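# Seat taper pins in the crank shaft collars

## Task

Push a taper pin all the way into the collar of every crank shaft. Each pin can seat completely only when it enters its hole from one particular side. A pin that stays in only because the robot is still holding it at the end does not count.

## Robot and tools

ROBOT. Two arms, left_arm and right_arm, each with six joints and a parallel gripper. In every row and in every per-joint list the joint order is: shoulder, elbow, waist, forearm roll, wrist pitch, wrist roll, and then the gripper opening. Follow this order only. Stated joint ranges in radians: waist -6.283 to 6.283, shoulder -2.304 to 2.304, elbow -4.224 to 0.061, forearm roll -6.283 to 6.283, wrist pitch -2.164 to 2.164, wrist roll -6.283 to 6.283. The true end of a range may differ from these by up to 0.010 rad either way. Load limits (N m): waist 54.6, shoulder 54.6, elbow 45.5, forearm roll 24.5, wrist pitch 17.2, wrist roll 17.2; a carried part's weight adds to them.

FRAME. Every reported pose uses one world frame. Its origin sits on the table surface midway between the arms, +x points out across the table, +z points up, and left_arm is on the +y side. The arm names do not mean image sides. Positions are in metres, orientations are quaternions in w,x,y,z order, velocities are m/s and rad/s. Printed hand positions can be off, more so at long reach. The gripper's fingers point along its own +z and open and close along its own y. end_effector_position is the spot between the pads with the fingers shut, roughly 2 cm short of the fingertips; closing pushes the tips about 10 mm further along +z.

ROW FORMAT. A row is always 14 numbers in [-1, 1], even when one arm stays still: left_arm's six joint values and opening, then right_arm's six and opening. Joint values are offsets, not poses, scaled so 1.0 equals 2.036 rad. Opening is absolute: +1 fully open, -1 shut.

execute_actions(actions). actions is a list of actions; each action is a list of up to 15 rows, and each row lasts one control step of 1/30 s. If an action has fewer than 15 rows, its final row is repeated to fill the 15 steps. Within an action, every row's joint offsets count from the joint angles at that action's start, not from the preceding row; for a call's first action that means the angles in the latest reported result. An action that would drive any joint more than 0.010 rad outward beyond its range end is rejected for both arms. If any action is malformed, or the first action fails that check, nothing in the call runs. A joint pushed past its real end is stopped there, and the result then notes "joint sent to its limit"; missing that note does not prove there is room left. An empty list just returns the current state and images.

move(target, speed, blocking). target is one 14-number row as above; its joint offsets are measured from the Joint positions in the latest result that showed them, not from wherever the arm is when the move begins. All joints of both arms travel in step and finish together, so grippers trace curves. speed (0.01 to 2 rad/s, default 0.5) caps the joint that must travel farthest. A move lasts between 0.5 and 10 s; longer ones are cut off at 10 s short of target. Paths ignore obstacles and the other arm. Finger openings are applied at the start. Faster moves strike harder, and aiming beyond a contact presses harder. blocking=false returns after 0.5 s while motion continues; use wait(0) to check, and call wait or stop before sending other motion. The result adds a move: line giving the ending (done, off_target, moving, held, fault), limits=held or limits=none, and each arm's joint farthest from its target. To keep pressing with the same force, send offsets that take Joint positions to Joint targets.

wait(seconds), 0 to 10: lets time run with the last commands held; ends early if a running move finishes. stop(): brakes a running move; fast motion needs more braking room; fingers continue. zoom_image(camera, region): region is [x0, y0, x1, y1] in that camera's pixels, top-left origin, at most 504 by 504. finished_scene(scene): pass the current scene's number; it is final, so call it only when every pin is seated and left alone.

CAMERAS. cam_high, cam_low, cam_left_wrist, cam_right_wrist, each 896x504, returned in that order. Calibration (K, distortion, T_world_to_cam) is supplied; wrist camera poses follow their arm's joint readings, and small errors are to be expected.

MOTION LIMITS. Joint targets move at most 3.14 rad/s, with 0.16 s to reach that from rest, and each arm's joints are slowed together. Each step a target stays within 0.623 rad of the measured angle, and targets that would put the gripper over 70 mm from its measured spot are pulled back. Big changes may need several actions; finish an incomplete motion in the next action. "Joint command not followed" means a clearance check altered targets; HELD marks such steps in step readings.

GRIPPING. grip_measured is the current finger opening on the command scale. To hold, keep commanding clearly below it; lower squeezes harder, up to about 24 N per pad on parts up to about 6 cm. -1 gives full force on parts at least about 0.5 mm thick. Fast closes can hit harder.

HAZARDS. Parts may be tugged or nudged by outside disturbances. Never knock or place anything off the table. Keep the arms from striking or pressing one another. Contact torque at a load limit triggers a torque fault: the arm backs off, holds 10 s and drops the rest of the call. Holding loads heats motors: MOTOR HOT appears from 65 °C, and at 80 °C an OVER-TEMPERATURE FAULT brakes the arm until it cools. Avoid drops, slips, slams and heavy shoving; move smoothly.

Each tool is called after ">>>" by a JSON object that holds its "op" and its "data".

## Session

>>> {"op": "execute_actions", "data": {"actions": []}}

Scene clock: 0.00 s.
left_arm: end_effector_position=(+0.0244, +0.6032, +0.2212) grip_measured=+1.00 end_effector_quat_wxyz=(-0.172, +0.218, +0.955, -0.103) end_effector_velocity=(-0.000, -0.000, -0.000) end_effector_angular_velocity=(-0.001, +0.001, +0.000) | right_arm: end_effector_position=(+0.2741, -0.7123, +0.1002) grip_measured=+1.00 end_effector_quat_wxyz=(-0.298, +0.949, -0.041, +0.098) end_effector_velocity=(+0.000, -0.000, +0.000) end_effector_angular_velocity=(+0.001, -0.000, -0.000)
Joint names: [shoulder, elbow, waist, forearm roll, wrist pitch, wrist roll]
Joint positions: left_arm=[ 0.164 -0.334  1.097  0.309 -0.855 -2.002  0.084] | right_arm=[-0.683 -0.955 -1.046  0.552 -0.858 -1.606  0.084]
Joint velocities: left_arm=[-0.001  0.    -0.001 -0.001 -0.001 -0.    -0.   ] | right_arm=[-0.    -0.001 -0.    -0.    -0.002  0.     0.   ]
Joint targets: left_arm=[0.164 -0.334 1.097 0.309 -0.855 -2.002] | right_arm=[-0.683 -0.955 -1.046 0.552 -0.858 -1.606]
camera_calibration (this result's frames):
cam_left_wrist: T_world_to_cam=[[0.359937, 0.887167, -0.288756, -0.448223], [0.85583, -0.437197, -0.276432, 0.374763], [-0.371485, -0.147628, -0.916627, 0.431807], [0, 0, 0, 1]] pos_world=[0.00100854, 0.625241, 0.369976]
cam_right_wrist: T_world_to_cam=[[-0.0143903, -0.825701, -0.563925, -0.498946], [-0.977353, 0.1307, -0.166431, 0.444757], [0.211127, 0.548758, -0.808882, 0.545557], [0, 0, 0, 1]] pos_world=[0.312323, -0.769489, 0.233945]

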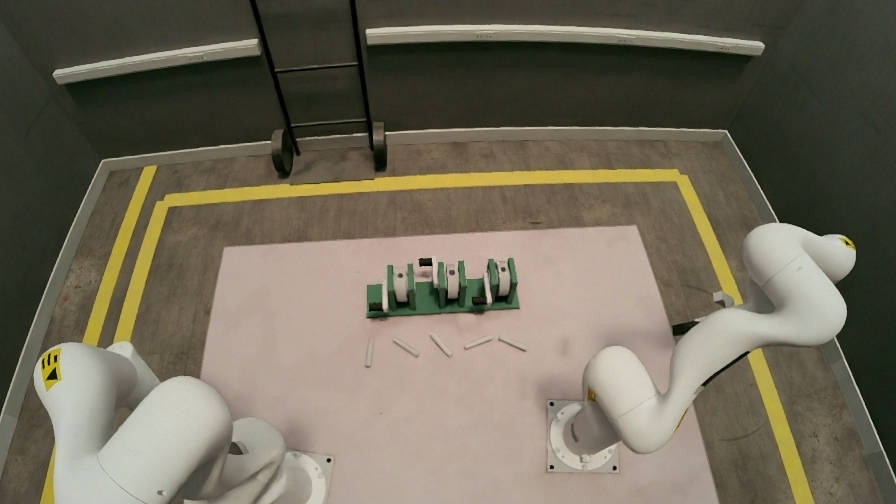

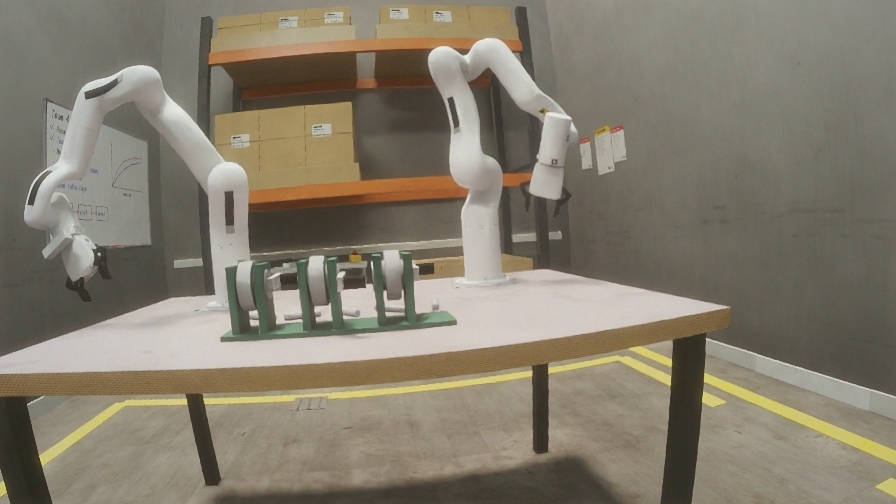

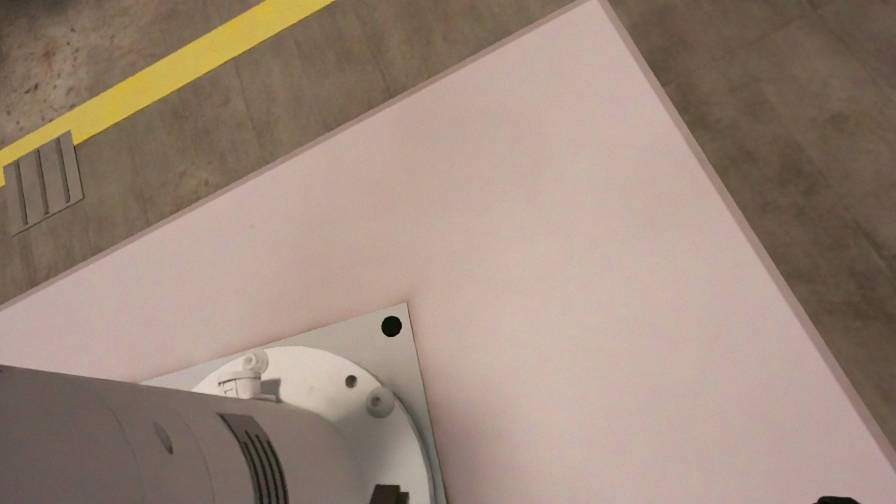

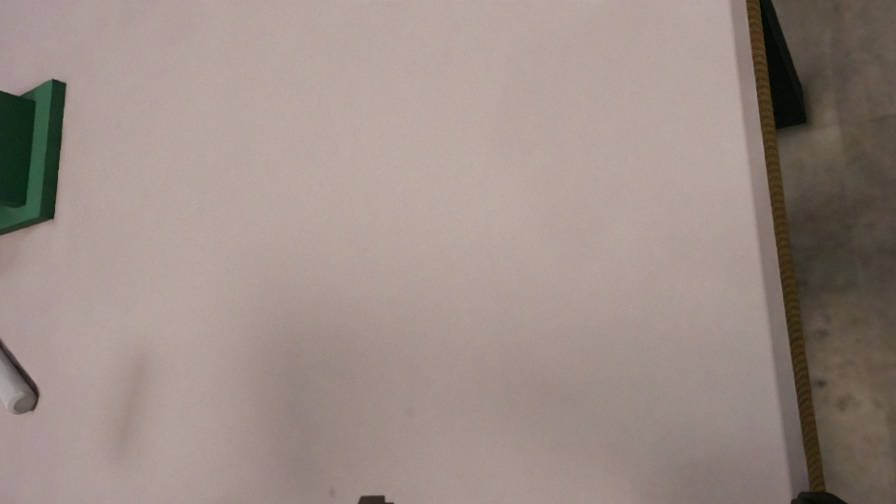

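>>> {"op": "move", "data": {"target": [0.067,0.016,-0.731,-0.152,0.542,0.983,0.2,0.286,0.076,0.907,-0.271,0.0776,0.332,0.2], "speed": 0.7}}

Scene clock: 10.73 s.
left_arm: end_effector_position=(+0.3238, +0.1874, +0.3086) grip_measured=+0.19 end_effector_quat_wxyz=(+0.112, +0.877, -0.247, +0.396) end_effector_velocity=(-0.000, -0.001, +0.000) end_effector_angular_velocity=(-0.001, -0.002, -0.002) | right_arm: end_effector_position=(+0.3832, -0.1206, +0.2781) grip_measured=+0.19 end_effector_quat_wxyz=(-0.000, +0.706, +0.708, -0.001) end_effector_velocity=(-0.000, +0.001, +0.002) end_effector_angular_velocity=(+0.002, -0.003, +0.003)
Joint names: [shoulder, elbow, waist, forearm roll, wrist pitch, wrist roll]
Joint positions: left_arm=[ 0.3   -0.301 -0.39  -0.     0.248 -0.001  0.052] | right_arm=[-0.101 -0.8    0.8    0.001 -0.7   -0.93   0.052]
Joint velocities: left_arm=[-0.    -0.    -0.003 -0.001  0.002  0.001 -0.   ] | right_arm=[ 0.003 -0.001  0.003 -0.    -0.     0.    -0.   ]
Joint targets: left_arm=[0.300 -0.301 -0.391 -0.000 0.248 -0.001] | right_arm=[-0.101 -0.800 0.800 0.000 -0.700 -0.930]
move: done; limits=none; left_arm: farthest joint: the waist, 0.001 radians from its target (1.488 radians at the start); right_arm: farthest joint: the waist, 0.001 radians from its target (1.846 radians at the start)
camera_calibration (this result's frames):
cam_left_wrist: T_world_to_cam=[[-0.49926, -0.866442, -0.00423989, 0.357159], [-0.57917, 0.33736, -0.742125, 0.424089], [0.644439, -0.368058, -0.670248, 0.198146], [0, 0, 0, 1]] pos_world=[0.296242, 0.239315, 0.449049]
cam_right_wrist: T_world_to_cam=[[0.999903, 0.00964896, 0.01, -0.356073], [0.00965843, -0.999953, -0.000899158, -0.056905], [0.00999085, 0.000995656, -0.99995, 0.405831], [0, 0, 0, 1]] pos_world=[0.352534, -0.0538706, 0.409321]

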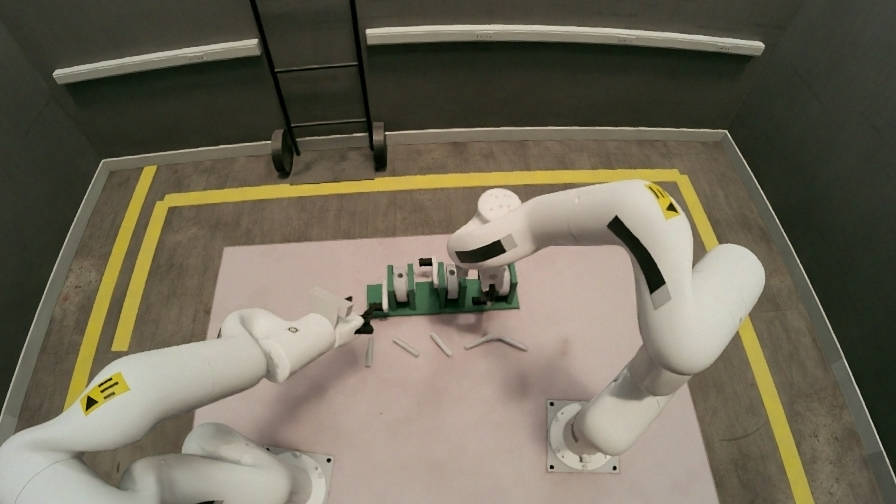

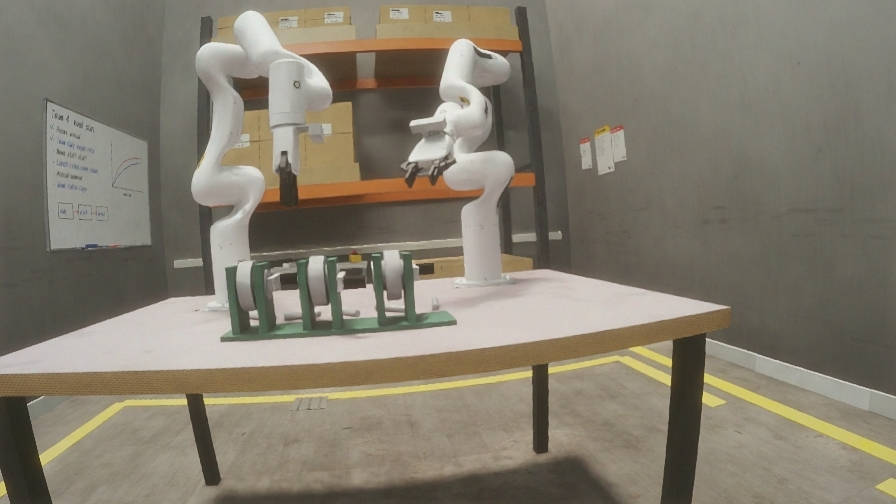

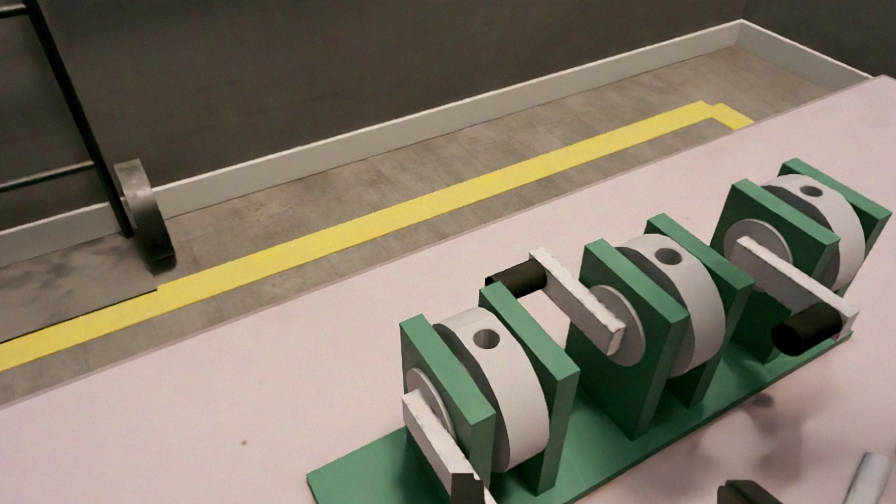

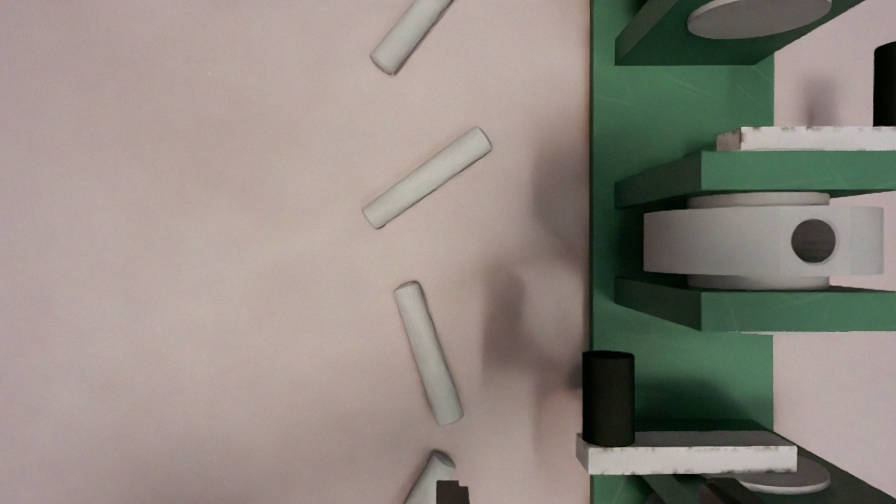

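>>> {"op": "zoom_image", "data": {"camera": "cam_left_wrist", "region": [420,150,880,400]}}

>>> {"op": "zoom_image", "data": {"camera": "cam_right_wrist", "region": [300,0,560,504]}}

Region (420, 150, 880, 400) of cam_left_wrist's 896x504 image, scaled by 1.096, with more detail than that image has; it fills the top 274 rows of this view, and the rest is white.

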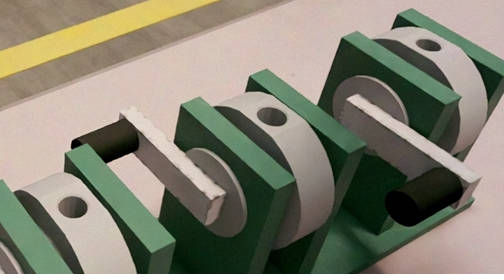

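Region (300, 0, 560, 504) of cam_right_wrist's 896x504 image, scaled by 1.000; it fills the left 260 columns of this view, and the rest is white.

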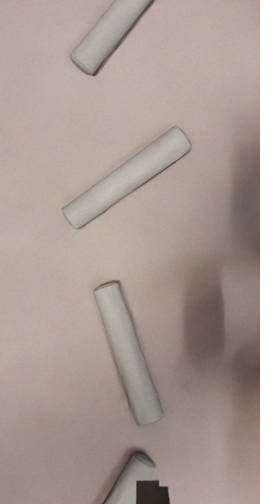

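>>> {"op": "move", "data": {"target": [0,0,0.15,0,0,0,0.2,-0.1236,-0.0211,-0.033,0,0.1029,-0.0314,0.2], "speed": 0.3}}

>>> {"op": "move", "data": {"target": [0,0,0,0,0,0,0.2,-0.0859,0.0047,0,0,0.0906,0,0.2], "speed": 0.12}}

Scene clock: 47.70 s.
left_arm: end_effector_position=(+0.3748, +0.3087, +0.3086) grip_measured=+0.19 end_effector_quat_wxyz=(+0.051, +0.904, -0.111, +0.409) end_effector_velocity=(-0.000, +0.000, -0.000) end_effector_angular_velocity=(+0.001, +0.001, -0.000) | right_arm: end_effector_position=(+0.4330, -0.1225, +0.1807) grip_measured=+0.19 end_effector_quat_wxyz=(-0.000, +0.707, +0.707, +0.000) end_effector_velocity=(-0.001, -0.000, -0.001) end_effector_angular_velocity=(-0.002, +0.004, +0.001)
Joint names: [shoulder, elbow, waist, forearm roll, wrist pitch, wrist roll]
Joint positions: left_arm=[ 0.3   -0.301 -0.085 -0.     0.248 -0.001  0.052] | right_arm=[-0.352 -0.843  0.733  0.001 -0.491 -0.994  0.052]
Joint velocities: left_arm=[-0.001  0.     0.001  0.001 -0.001 -0.    -0.   ] | right_arm=[-0.001  0.001  0.001  0.001 -0.003 -0.    -0.   ]
Joint targets: left_arm=[0.300 -0.301 -0.085 -0.000 0.248 -0.001] | right_arm=[-0.353 -0.843 0.733 0.001 -0.491 -0.994]
move: done; limits=none; left_arm: farthest joint: the waist, 0.001 radians from its target (0.306 radians at the start); right_arm: farthest joint: the elbow, 0.001 radians from its target (0.042 radians at the start)
camera_calibration (this result's frames):
cam_left_wrist: T_world_to_cam=[[-0.215977, -0.976389, -0.00424892, 0.415451], [-0.653755, 0.14784, -0.742124, 0.499186], [0.72523, -0.157504, -0.670249, 0.114623], [0, 0, 0, 1]] pos_world=[0.332945, 0.349896, 0.449049]
cam_right_wrist: T_world_to_cam=[[0.999918, 0.00638328, 0.011059, -0.405424], [0.00640076, -0.999978, -0.00154575, -0.0578703], [0.0110489, 0.00161641, -0.999938, 0.307552], [0, 0, 0, 1]] pos_world=[0.402364, -0.0557782, 0.311927]

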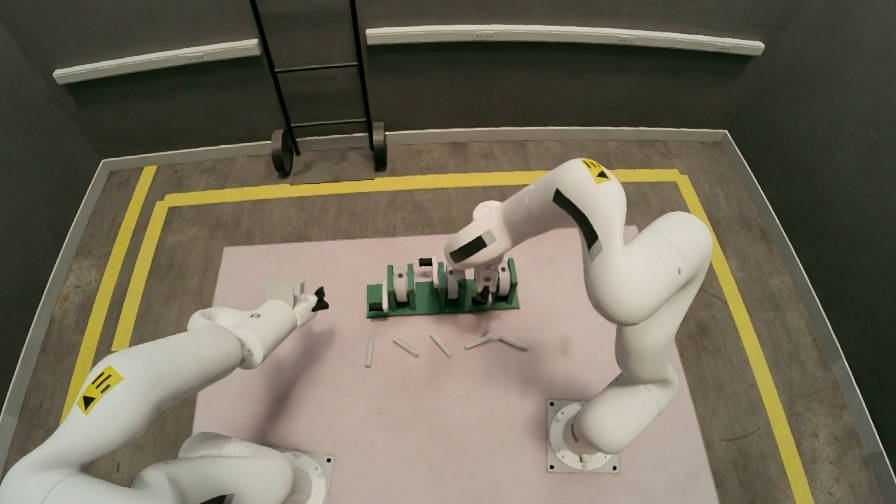

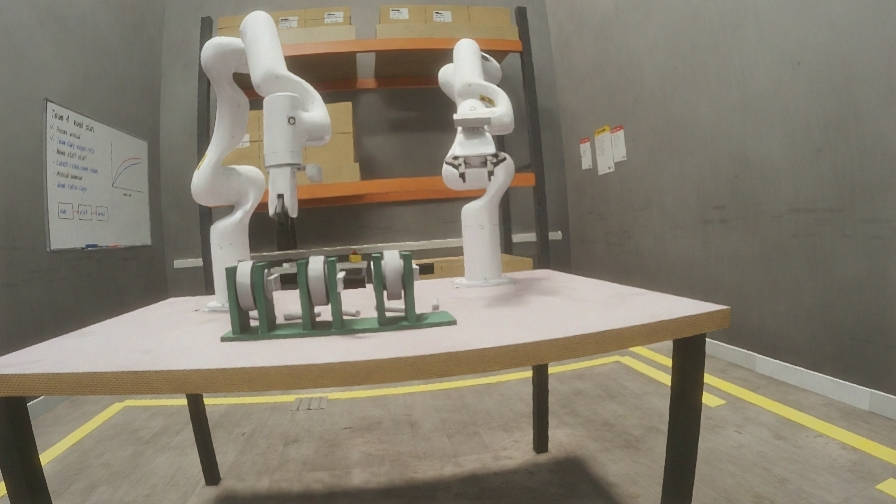

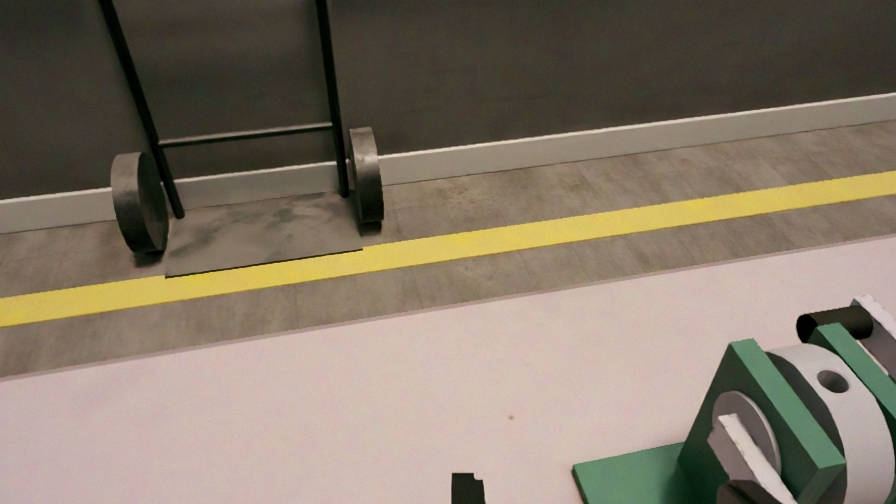

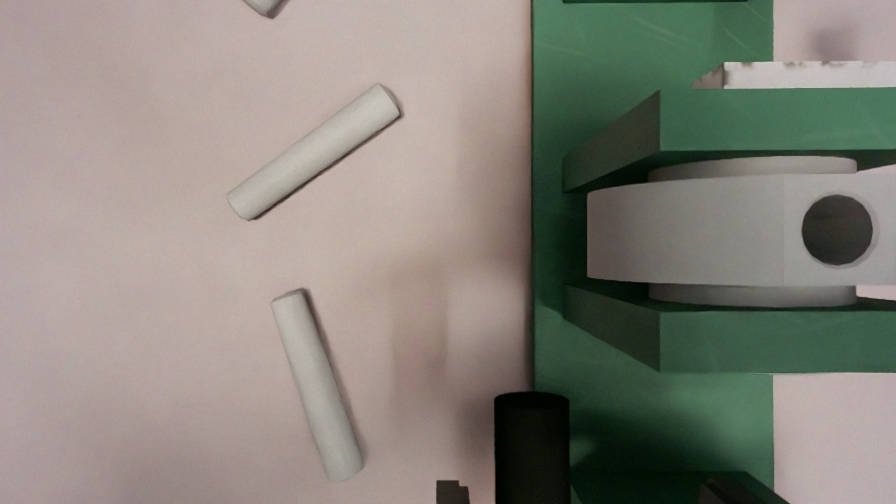

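Scene clock: 49.53 s.
left_arm: end_effector_position=(+0.3748, +0.3087, +0.3086) grip_measured=+0.19 end_effector_quat_wxyz=(+0.051, +0.904, -0.111, +0.409) end_effector_velocity=(+0.000, +0.000, +0.000) end_effector_angular_velocity=(-0.001, -0.002, +0.001) | right_arm: end_effector_position=(+0.4331, -0.1224, +0.0959) grip_measured=+0.19 end_effector_quat_wxyz=(-0.000, +0.707, +0.707, +0.000) end_effector_velocity=(-0.000, +0.000, -0.001) end_effector_angular_velocity=(-0.000, +0.000, +0.001)
Joint names: [shoulder, elbow, waist, forearm roll, wrist pitch, wrist roll]
Joint positions: left_arm=[ 0.3   -0.301 -0.085 -0.     0.248 -0.001  0.052] | right_arm=[-0.527 -0.834  0.733  0.001 -0.307 -0.994  0.052]
Joint velocities: left_arm=[ 0.001  0.     0.    -0.001  0.001  0.    -0.   ] | right_arm=[-0.001  0.     0.001 -0.     0.001  0.     0.   ]
Joint targets: left_arm=[0.300 -0.301 -0.085 -0.000 0.248 -0.001] | right_arm=[-0.527 -0.834 0.733 0.001 -0.307 -0.994]
move: done; limits=none; left_arm: farthest joint: the waist, 0.000 radians from its target (0.000 radians at the start); right_arm: farthest joint: the elbow, 0.001 radians from its target (0.010 radians at the start)
camera_calibration (this result's frames):
cam_left_wrist: T_world_to_cam=[[-0.215977, -0.976389, -0.00424885, 0.415451], [-0.653755, 0.14784, -0.742124, 0.499186], [0.72523, -0.157504, -0.670249, 0.114623], [0, 0, 0, 1]] pos_world=[0.332945, 0.349896, 0.449049]
cam_right_wrist: T_world_to_cam=[[0.999915, 0.00634077, 0.0113591, -0.404686], [0.00635962, -0.999978, -0.00162382, -0.0578972], [0.0113486, 0.00169592, -0.999934, 0.222644], [0, 0, 0, 1]] pos_world=[0.402493, -0.0557075, 0.227132]

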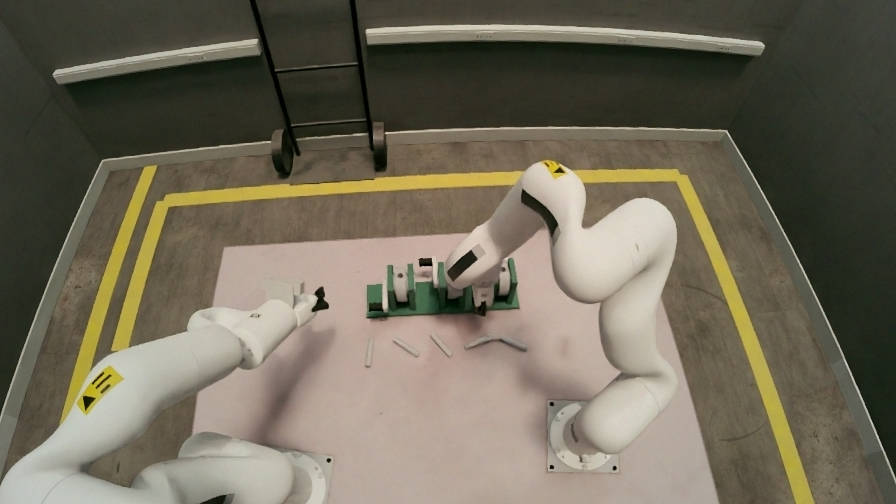

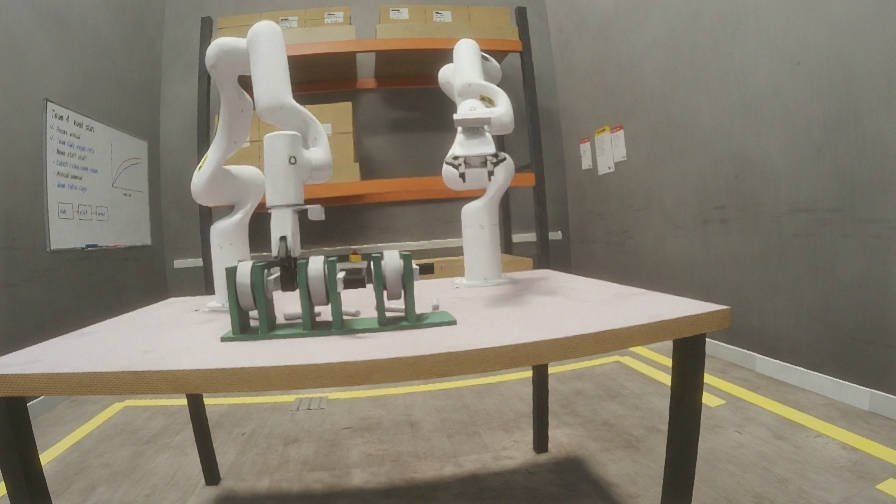

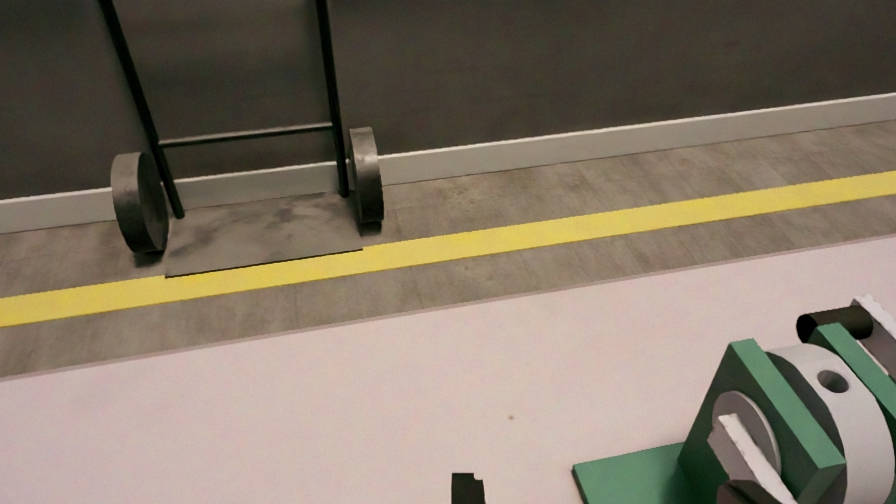

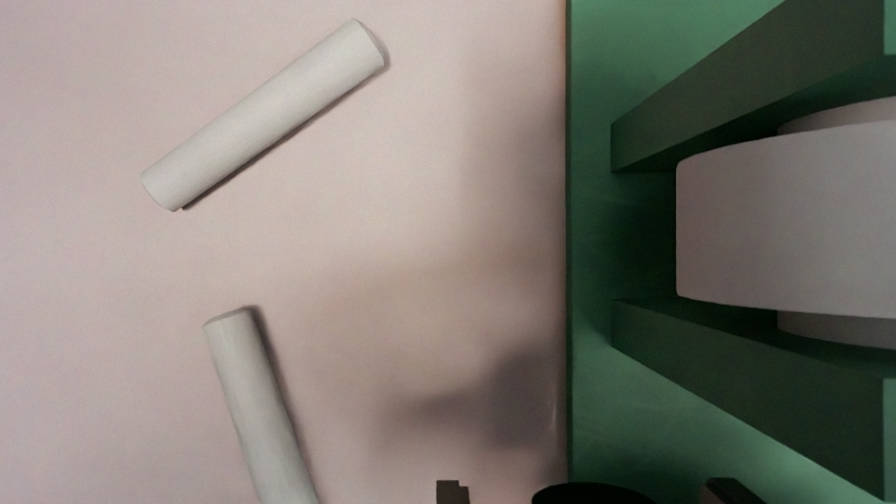

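>>> {"op": "execute_actions", "data": {"actions": [[[0,0,0,0,0,0,0.2,0,0,0,0,0,0,-0.7]],[[0,0,0,0,0,0,0.2,0,0,0,0,0,0,-0.7]],[[0,0,0,0,0,0,0.2,0.0309,-0.0109,-0.0054,0,-0.0417,-0.0054,-0.7]],[[0,0,0,0,0,0,0.2,0.0044,-0.0345,-0.0139,0,-0.0389,-0.0139,-0.7]],[[0,0,0,0,0,0,0.2,-0.0219,-0.0476,-0.0171,0,-0.0257,-0.0171,-0.7]],[[0,0,0,0,0,0,0.2,-0.037,-0.0445,-0.0142,0,-0.0075,-0.0142,-0.7]],[[0,0,0,0,0,0,0.2,-0.0444,-0.036,-0.0101,0,0.0084,-0.0101,-0.7]],[[0,0,0,0,0,0,0.2,-0.0384,-0.0148,-0.0035,0,0.0235,-0.0035,-0.7]],[[0,0,0,0,0,0,0.2,0,0,0,0,0,0,0.2]],[[0,0,0,0,0,0,0.2,0,0,0,0,0,0,0.2]]]}}

>>> {"op": "move", "data": {"target": [0,0,0,0,0,0,0.2,0.13,0,0,0,-0.13,0,0.2], "speed": 0.2}}

Scene clock: 76.97 s.
left_arm: end_effector_position=(+0.3748, +0.3087, +0.3086) grip_measured=+0.19 end_effector_quat_wxyz=(+0.051, +0.904, -0.111, +0.409) end_effector_velocity=(+0.000, +0.000, +0.000) end_effector_angular_velocity=(+0.000, -0.000, +0.000) | right_arm: end_effector_position=(+0.5721, -0.1224, +0.0947) grip_measured=+0.19 end_effector_quat_wxyz=(-0.001, +0.707, +0.707, -0.003) end_effector_velocity=(+0.000, -0.000, +0.000) end_effector_angular_velocity=(+0.001, -0.001, -0.003)
Joint names: [shoulder, elbow, waist, forearm roll, wrist pitch, wrist roll]
Joint positions: left_arm=[ 0.3   -0.301 -0.085 -0.     0.248 -0.001  0.052] | right_arm=[-0.744 -1.214  0.604  0.001 -0.476 -1.124  0.052]
Joint velocities: left_arm=[ 0.    -0.     0.001  0.001 -0.    -0.    -0.   ] | right_arm=[ 0.    -0.    -0.001  0.     0.     0.002 -0.   ]
Joint targets: left_arm=[0.300 -0.301 -0.085 -0.000 0.248 -0.001] | right_arm=[-0.744 -1.214 0.604 0.001 -0.476 -1.124]
Step readings (joint positions; steps 1 to 15: 1st action; 16 to 30: 2nd action; 31 to 45: 3rd action; 46 to 60: 4th action; 61 to 75: 5th action; 76 to 90: 6th action; 91 to 105: 7th action; 106 to 120: 8th action; 121 to 135: 9th action; 136 to 150: 10th action):
0: left_arm=[0.300 -0.301 -0.085 -0.000 0.248 -0.001] | right_arm=[-0.527 -0.834 0.733 0.001 -0.307 -0.994]
1: left_arm=[0.300 -0.301 -0.085 -0.000 0.248 -0.001] | right_arm=[-0.527 -0.834 0.733 0.001 -0.307 -0.994]
2: left_arm=[0.300 -0.301 -0.085 -0.000 0.248 -0.001] | right_arm=[-0.527 -0.834 0.733 0.001 -0.307 -0.994]
4: left_arm=[0.300 -0.301 -0.085 -0.000 0.248 -0.001] | right_arm=[-0.527 -0.834 0.733 0.001 -0.307 -0.994]
8: left_arm=[0.300 -0.301 -0.085 -0.000 0.248 -0.001] | right_arm=[-0.527 -0.832 0.734 0.002 -0.310 -0.993]
15: left_arm=[0.300 -0.301 -0.085 -0.000 0.248 -0.001] | right_arm=[-0.527 -0.833 0.734 0.001 -0.309 -0.994]
16: left_arm=[0.300 -0.301 -0.085 -0.000 0.248 -0.001] | right_arm=[-0.527 -0.833 0.734 0.001 -0.309 -0.994]
17: left_arm=[0.300 -0.301 -0.085 -0.000 0.248 -0.001] | right_arm=[-0.527 -0.833 0.734 0.001 -0.309 -0.994]
19: left_arm=[0.300 -0.301 -0.085 -0.000 0.248 -0.001] | right_arm=[-0.527 -0.833 0.734 0.001 -0.309 -0.994]
23: left_arm=[0.300 -0.301 -0.085 -0.000 0.248 -0.001] | right_arm=[-0.527 -0.833 0.734 0.001 -0.309 -0.994]
30: left_arm=[0.300 -0.301 -0.085 -0.000 0.248 -0.001] | right_arm=[-0.527 -0.833 0.734 0.001 -0.309 -0.994]
31: left_arm=[0.300 -0.301 -0.085 -0.000 0.248 -0.001] | right_arm=[-0.527 -0.833 0.734 0.001 -0.309 -0.994]
32: left_arm=[0.300 -0.301 -0.085 -0.000 0.248 -0.001] | right_arm=[-0.524 -0.834 0.734 0.001 -0.315 -0.995]
34: left_arm=[0.300 -0.301 -0.085 -0.000 0.248 -0.001] | right_arm=[-0.490 -0.844 0.729 0.002 -0.364 -1.001]
38: left_arm=[0.300 -0.301 -0.085 -0.000 0.248 -0.001] | right_arm=[-0.463 -0.857 0.721 -0.000 -0.392 -1.005]
45: left_arm=[0.300 -0.301 -0.085 -0.000 0.248 -0.001] | right_arm=[-0.465 -0.855 0.722 0.000 -0.391 -1.005]
46: left_arm=[0.300 -0.301 -0.085 -0.000 0.248 -0.001] | right_arm=[-0.465 -0.856 0.722 0.000 -0.392 -1.005]
47: left_arm=[0.300 -0.301 -0.085 -0.000 0.248 -0.001] | right_arm=[-0.465 -0.860 0.720 0.001 -0.398 -1.007]
49: left_arm=[0.300 -0.301 -0.085 -0.000 0.248 -0.001] | right_arm=[-0.460 -0.900 0.705 0.001 -0.447 -1.024]
53: left_arm=[0.300 -0.301 -0.085 -0.000 0.248 -0.001] | right_arm=[-0.457 -0.926 0.693 0.000 -0.465 -1.033]
60: left_arm=[0.300 -0.301 -0.085 -0.000 0.248 -0.001] | right_arm=[-0.456 -0.926 0.694 0.000 -0.469 -1.033]
61: left_arm=[0.300 -0.301 -0.085 -0.000 0.248 -0.001] | right_arm=[-0.456 -0.926 0.694 0.000 -0.469 -1.033]
62: left_arm=[0.300 -0.301 -0.085 -0.000 0.248 -0.001] | right_arm=[-0.459 -0.931 0.692 0.001 -0.474 -1.036]
64: left_arm=[0.300 -0.301 -0.085 -0.000 0.248 -0.001] | right_arm=[-0.481 -0.981 0.675 0.001 -0.506 -1.054]
68: left_arm=[0.300 -0.301 -0.085 -0.000 0.248 -0.001] | right_arm=[-0.502 -1.020 0.660 0.001 -0.521 -1.068]
75: left_arm=[0.300 -0.301 -0.085 -0.000 0.248 -0.001] | right_arm=[-0.501 -1.022 0.659 0.001 -0.522 -1.068]
76: left_arm=[0.300 -0.301 -0.085 -0.000 0.248 -0.001] | right_arm=[-0.501 -1.022 0.659 0.000 -0.522 -1.068]
77: left_arm=[0.300 -0.301 -0.085 -0.000 0.248 -0.001] | right_arm=[-0.505 -1.028 0.658 0.000 -0.524 -1.070]
79: left_arm=[0.300 -0.301 -0.085 -0.000 0.248 -0.001] | right_arm=[-0.545 -1.077 0.642 0.000 -0.534 -1.086]
83: left_arm=[0.300 -0.301 -0.085 -0.000 0.248 -0.001] | right_arm=[-0.576 -1.111 0.631 0.001 -0.537 -1.097]
90: left_arm=[0.300 -0.301 -0.085 -0.000 0.248 -0.001] | right_arm=[-0.576 -1.111 0.631 0.001 -0.538 -1.097]
91: left_arm=[0.300 -0.301 -0.085 -0.000 0.248 -0.001] | right_arm=[-0.576 -1.112 0.631 0.001 -0.538 -1.097]
92: left_arm=[0.300 -0.301 -0.085 -0.000 0.248 -0.001] | right_arm=[-0.581 -1.116 0.630 0.001 -0.538 -1.098]
94: left_arm=[0.300 -0.301 -0.085 -0.000 0.248 -0.001] | right_arm=[-0.629 -1.156 0.618 0.000 -0.530 -1.110]
98: left_arm=[0.300 -0.301 -0.085 -0.000 0.248 -0.001] | right_arm=[-0.667 -1.184 0.611 0.001 -0.521 -1.117]
105: left_arm=[0.300 -0.301 -0.085 -0.000 0.248 -0.001] | right_arm=[-0.666 -1.184 0.611 0.001 -0.522 -1.117]
106: left_arm=[0.300 -0.301 -0.085 -0.000 0.248 -0.001] | right_arm=[-0.666 -1.184 0.611 0.001 -0.522 -1.117]
107: left_arm=[0.300 -0.301 -0.085 -0.000 0.248 -0.001] | right_arm=[-0.671 -1.186 0.610 0.001 -0.520 -1.118]
109: left_arm=[0.300 -0.301 -0.085 -0.000 0.248 -0.001] | right_arm=[-0.715 -1.205 0.605 0.000 -0.493 -1.122]
113: left_arm=[0.300 -0.301 -0.085 -0.000 0.248 -0.001] | right_arm=[-0.745 -1.213 0.604 0.001 -0.476 -1.124]
120: left_arm=[0.300 -0.301 -0.085 -0.000 0.248 -0.001] | right_arm=[-0.744 -1.214 0.604 0.001 -0.476 -1.124]
121: left_arm=[0.300 -0.301 -0.085 -0.000 0.248 -0.001] | right_arm=[-0.744 -1.214 0.604 0.001 -0.476 -1.125]
122: left_arm=[0.300 -0.301 -0.085 -0.000 0.248 -0.001] | right_arm=[-0.744 -1.216 0.603 0.000 -0.472 -1.125]
124: left_arm=[0.300 -0.301 -0.085 -0.000 0.248 -0.001] | right_arm=[-0.742 -1.218 0.602 0.000 -0.470 -1.125]
128: left_arm=[0.300 -0.301 -0.085 -0.000 0.248 -0.001] | right_arm=[-0.743 -1.216 0.603 0.000 -0.473 -1.125]
135: left_arm=[0.300 -0.301 -0.085 -0.000 0.248 -0.001] | right_arm=[-0.744 -1.214 0.604 0.001 -0.476 -1.124]
136: left_arm=[0.300 -0.301 -0.085 -0.000 0.248 -0.001] | right_arm=[-0.744 -1.214 0.604 0.001 -0.476 -1.124]
137: left_arm=[0.300 -0.301 -0.085 -0.000 0.248 -0.001] | right_arm=[-0.744 -1.214 0.604 0.001 -0.476 -1.124]
139: left_arm=[0.300 -0.301 -0.085 -0.000 0.248 -0.001] | right_arm=[-0.744 -1.214 0.604 0.001 -0.476 -1.124]
143: left_arm=[0.300 -0.301 -0.085 -0.000 0.248 -0.001] | right_arm=[-0.744 -1.214 0.604 0.001 -0.476 -1.124]
150: Joint positions above
camera_calibration (this result's frames):
cam_left_wrist: T_world_to_cam=[[-0.215977, -0.976389, -0.00424894, 0.415451], [-0.653755, 0.14784, -0.742124, 0.499186], [0.72523, -0.157504, -0.670249, 0.114623], [0, 0, 0, 1]] pos_world=[0.332945, 0.349896, 0.449049]
cam_right_wrist: T_world_to_cam=[[0.999954, 0.00759699, 0.00590344, -0.543002], [0.0075928, -0.999971, 0.000732464, -0.0596866], [0.00590883, -0.000687607, -0.999982, 0.222711], [0, 0, 0, 1]] pos_world=[0.542114, -0.0554065, 0.225956]

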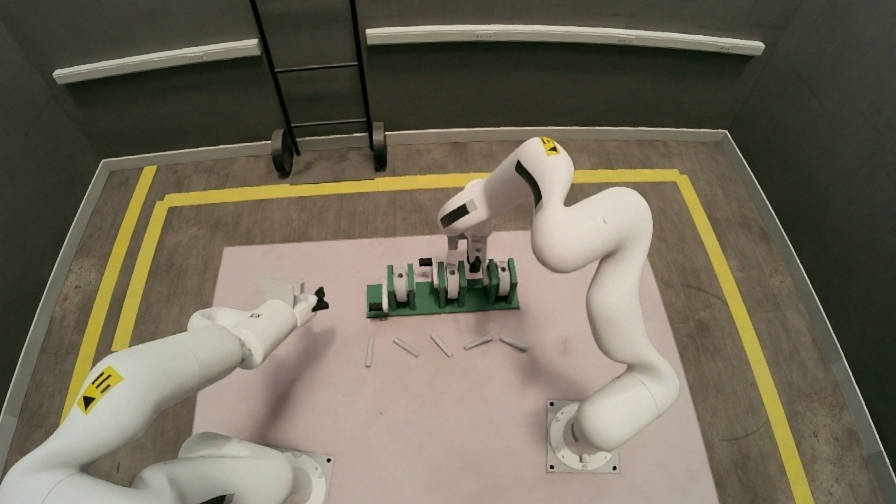

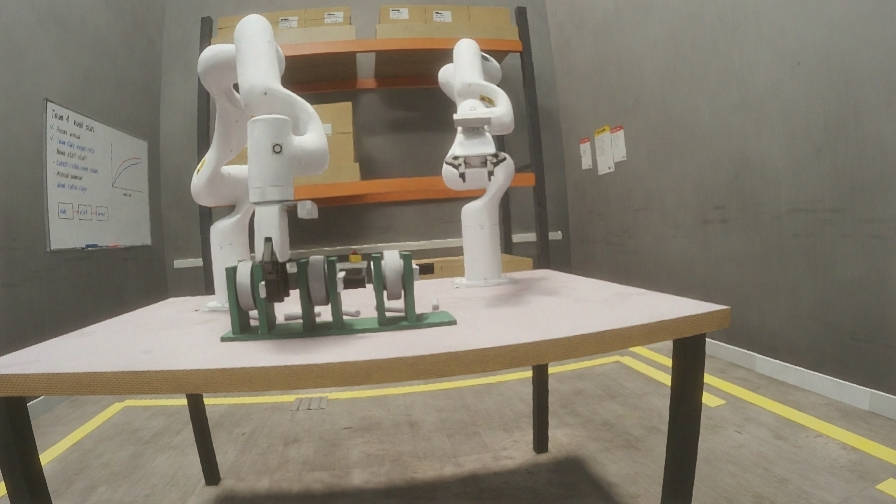

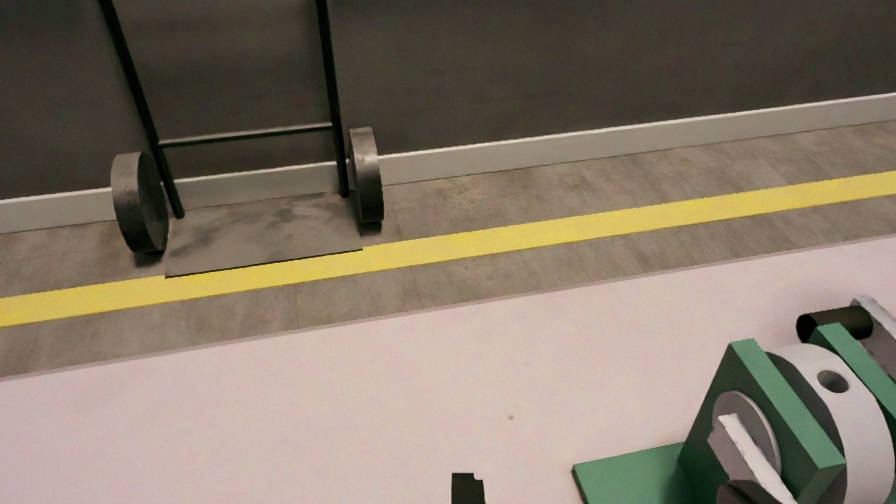

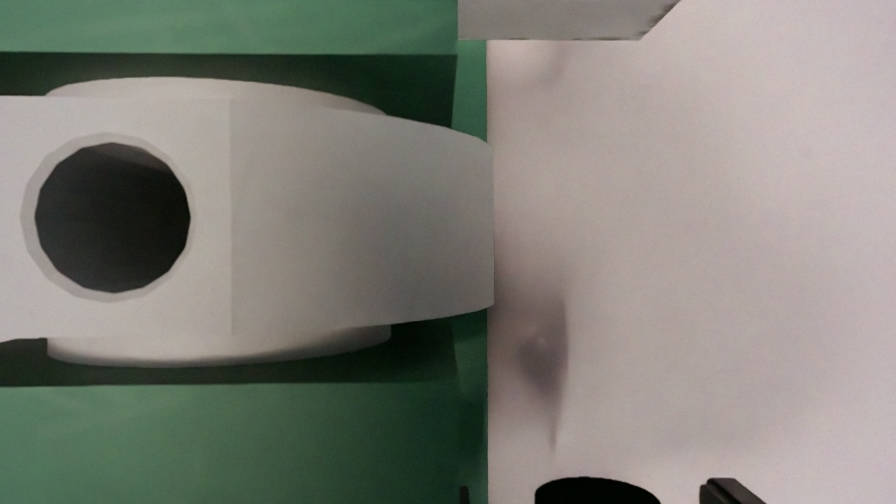

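Scene clock: 78.63 s.
left_arm: end_effector_position=(+0.3748, +0.3087, +0.3086) grip_measured=+0.19 end_effector_quat_wxyz=(+0.051, +0.904, -0.111, +0.409) end_effector_velocity=(+0.000, -0.001, +0.000) end_effector_angular_velocity=(-0.000, -0.002, -0.001) | right_arm: end_effector_position=(+0.5593, -0.1285, +0.2498) grip_measured=+0.19 end_effector_quat_wxyz=(-0.001, +0.707, +0.707, -0.003) end_effector_velocity=(+0.000, +0.000, +0.001) end_effector_angular_velocity=(+0.001, -0.001, +0.000)
Joint names: [shoulder, elbow, waist, forearm roll, wrist pitch, wrist roll]
Joint positions: left_arm=[ 0.3   -0.301 -0.085 -0.     0.248 -0.001  0.052] | right_arm=[-0.48  -1.214  0.604  0.001 -0.74  -1.124  0.052]
Joint velocities: left_arm=[ 0.     0.    -0.001 -0.     0.002  0.    -0.   ] | right_arm=[ 0.002 -0.001 -0.     0.    -0.001 -0.001  0.   ]
Joint targets: left_arm=[0.300 -0.301 -0.085 -0.000 0.248 -0.001] | right_arm=[-0.479 -1.214 0.604 0.001 -0.740 -1.124]
move: done; limits=none; left_arm: farthest joint: the waist, 0.000 radians from its target (0.000 radians at the start); right_arm: farthest joint: the waist, 0.000 radians from its target (0.000 radians at the start)
camera_calibration (this result's frames):
cam_left_wrist: T_world_to_cam=[[-0.215977, -0.976389, -0.00424887, 0.415451], [-0.653755, 0.14784, -0.742124, 0.499186], [0.72523, -0.157504, -0.670249, 0.114623], [0, 0, 0, 1]] pos_world=[0.332945, 0.349896, 0.449049]
cam_right_wrist: T_world_to_cam=[[0.999956, 0.00773445, 0.00530931, -0.53088], [0.00773032, -0.99997, 0.00079818, -0.0659004], [0.00531532, -0.000757102, -0.999986, 0.378156], [0, 0, 0, 1]] pos_world=[0.529356, -0.061506, 0.381022]

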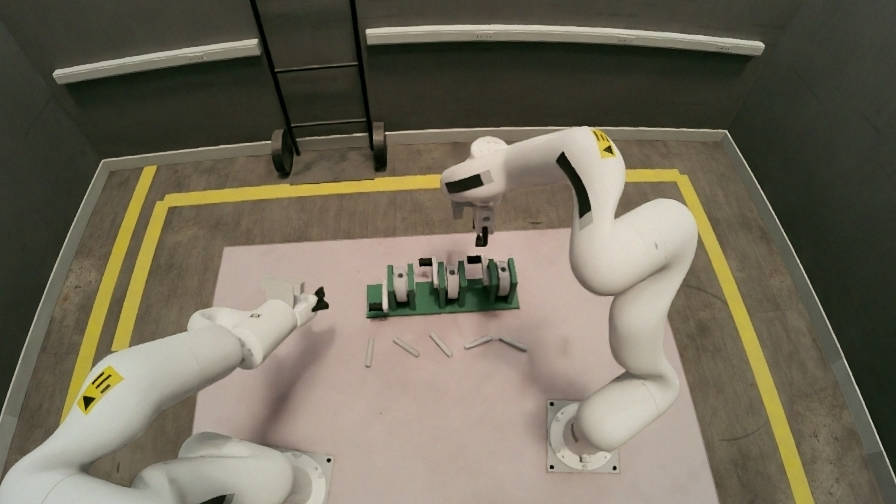

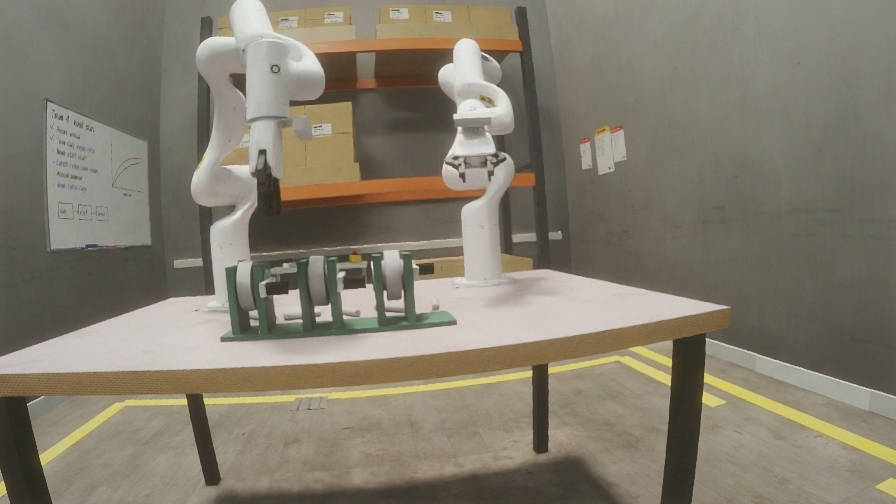

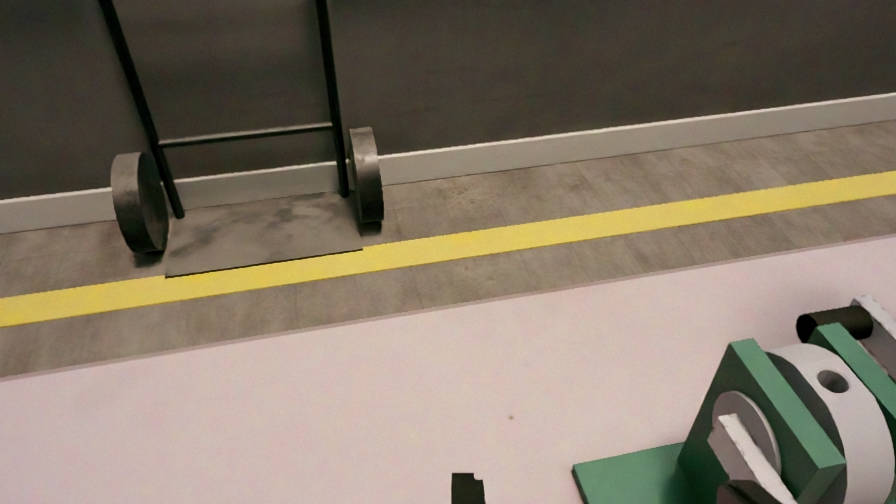

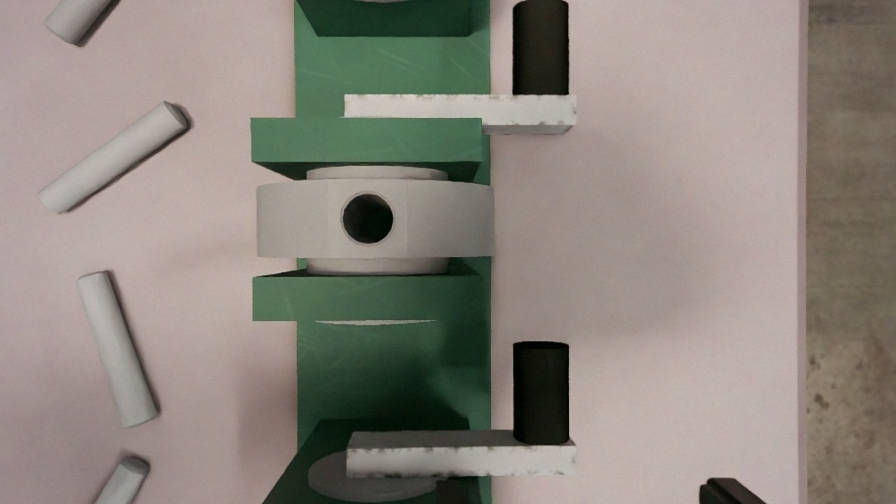

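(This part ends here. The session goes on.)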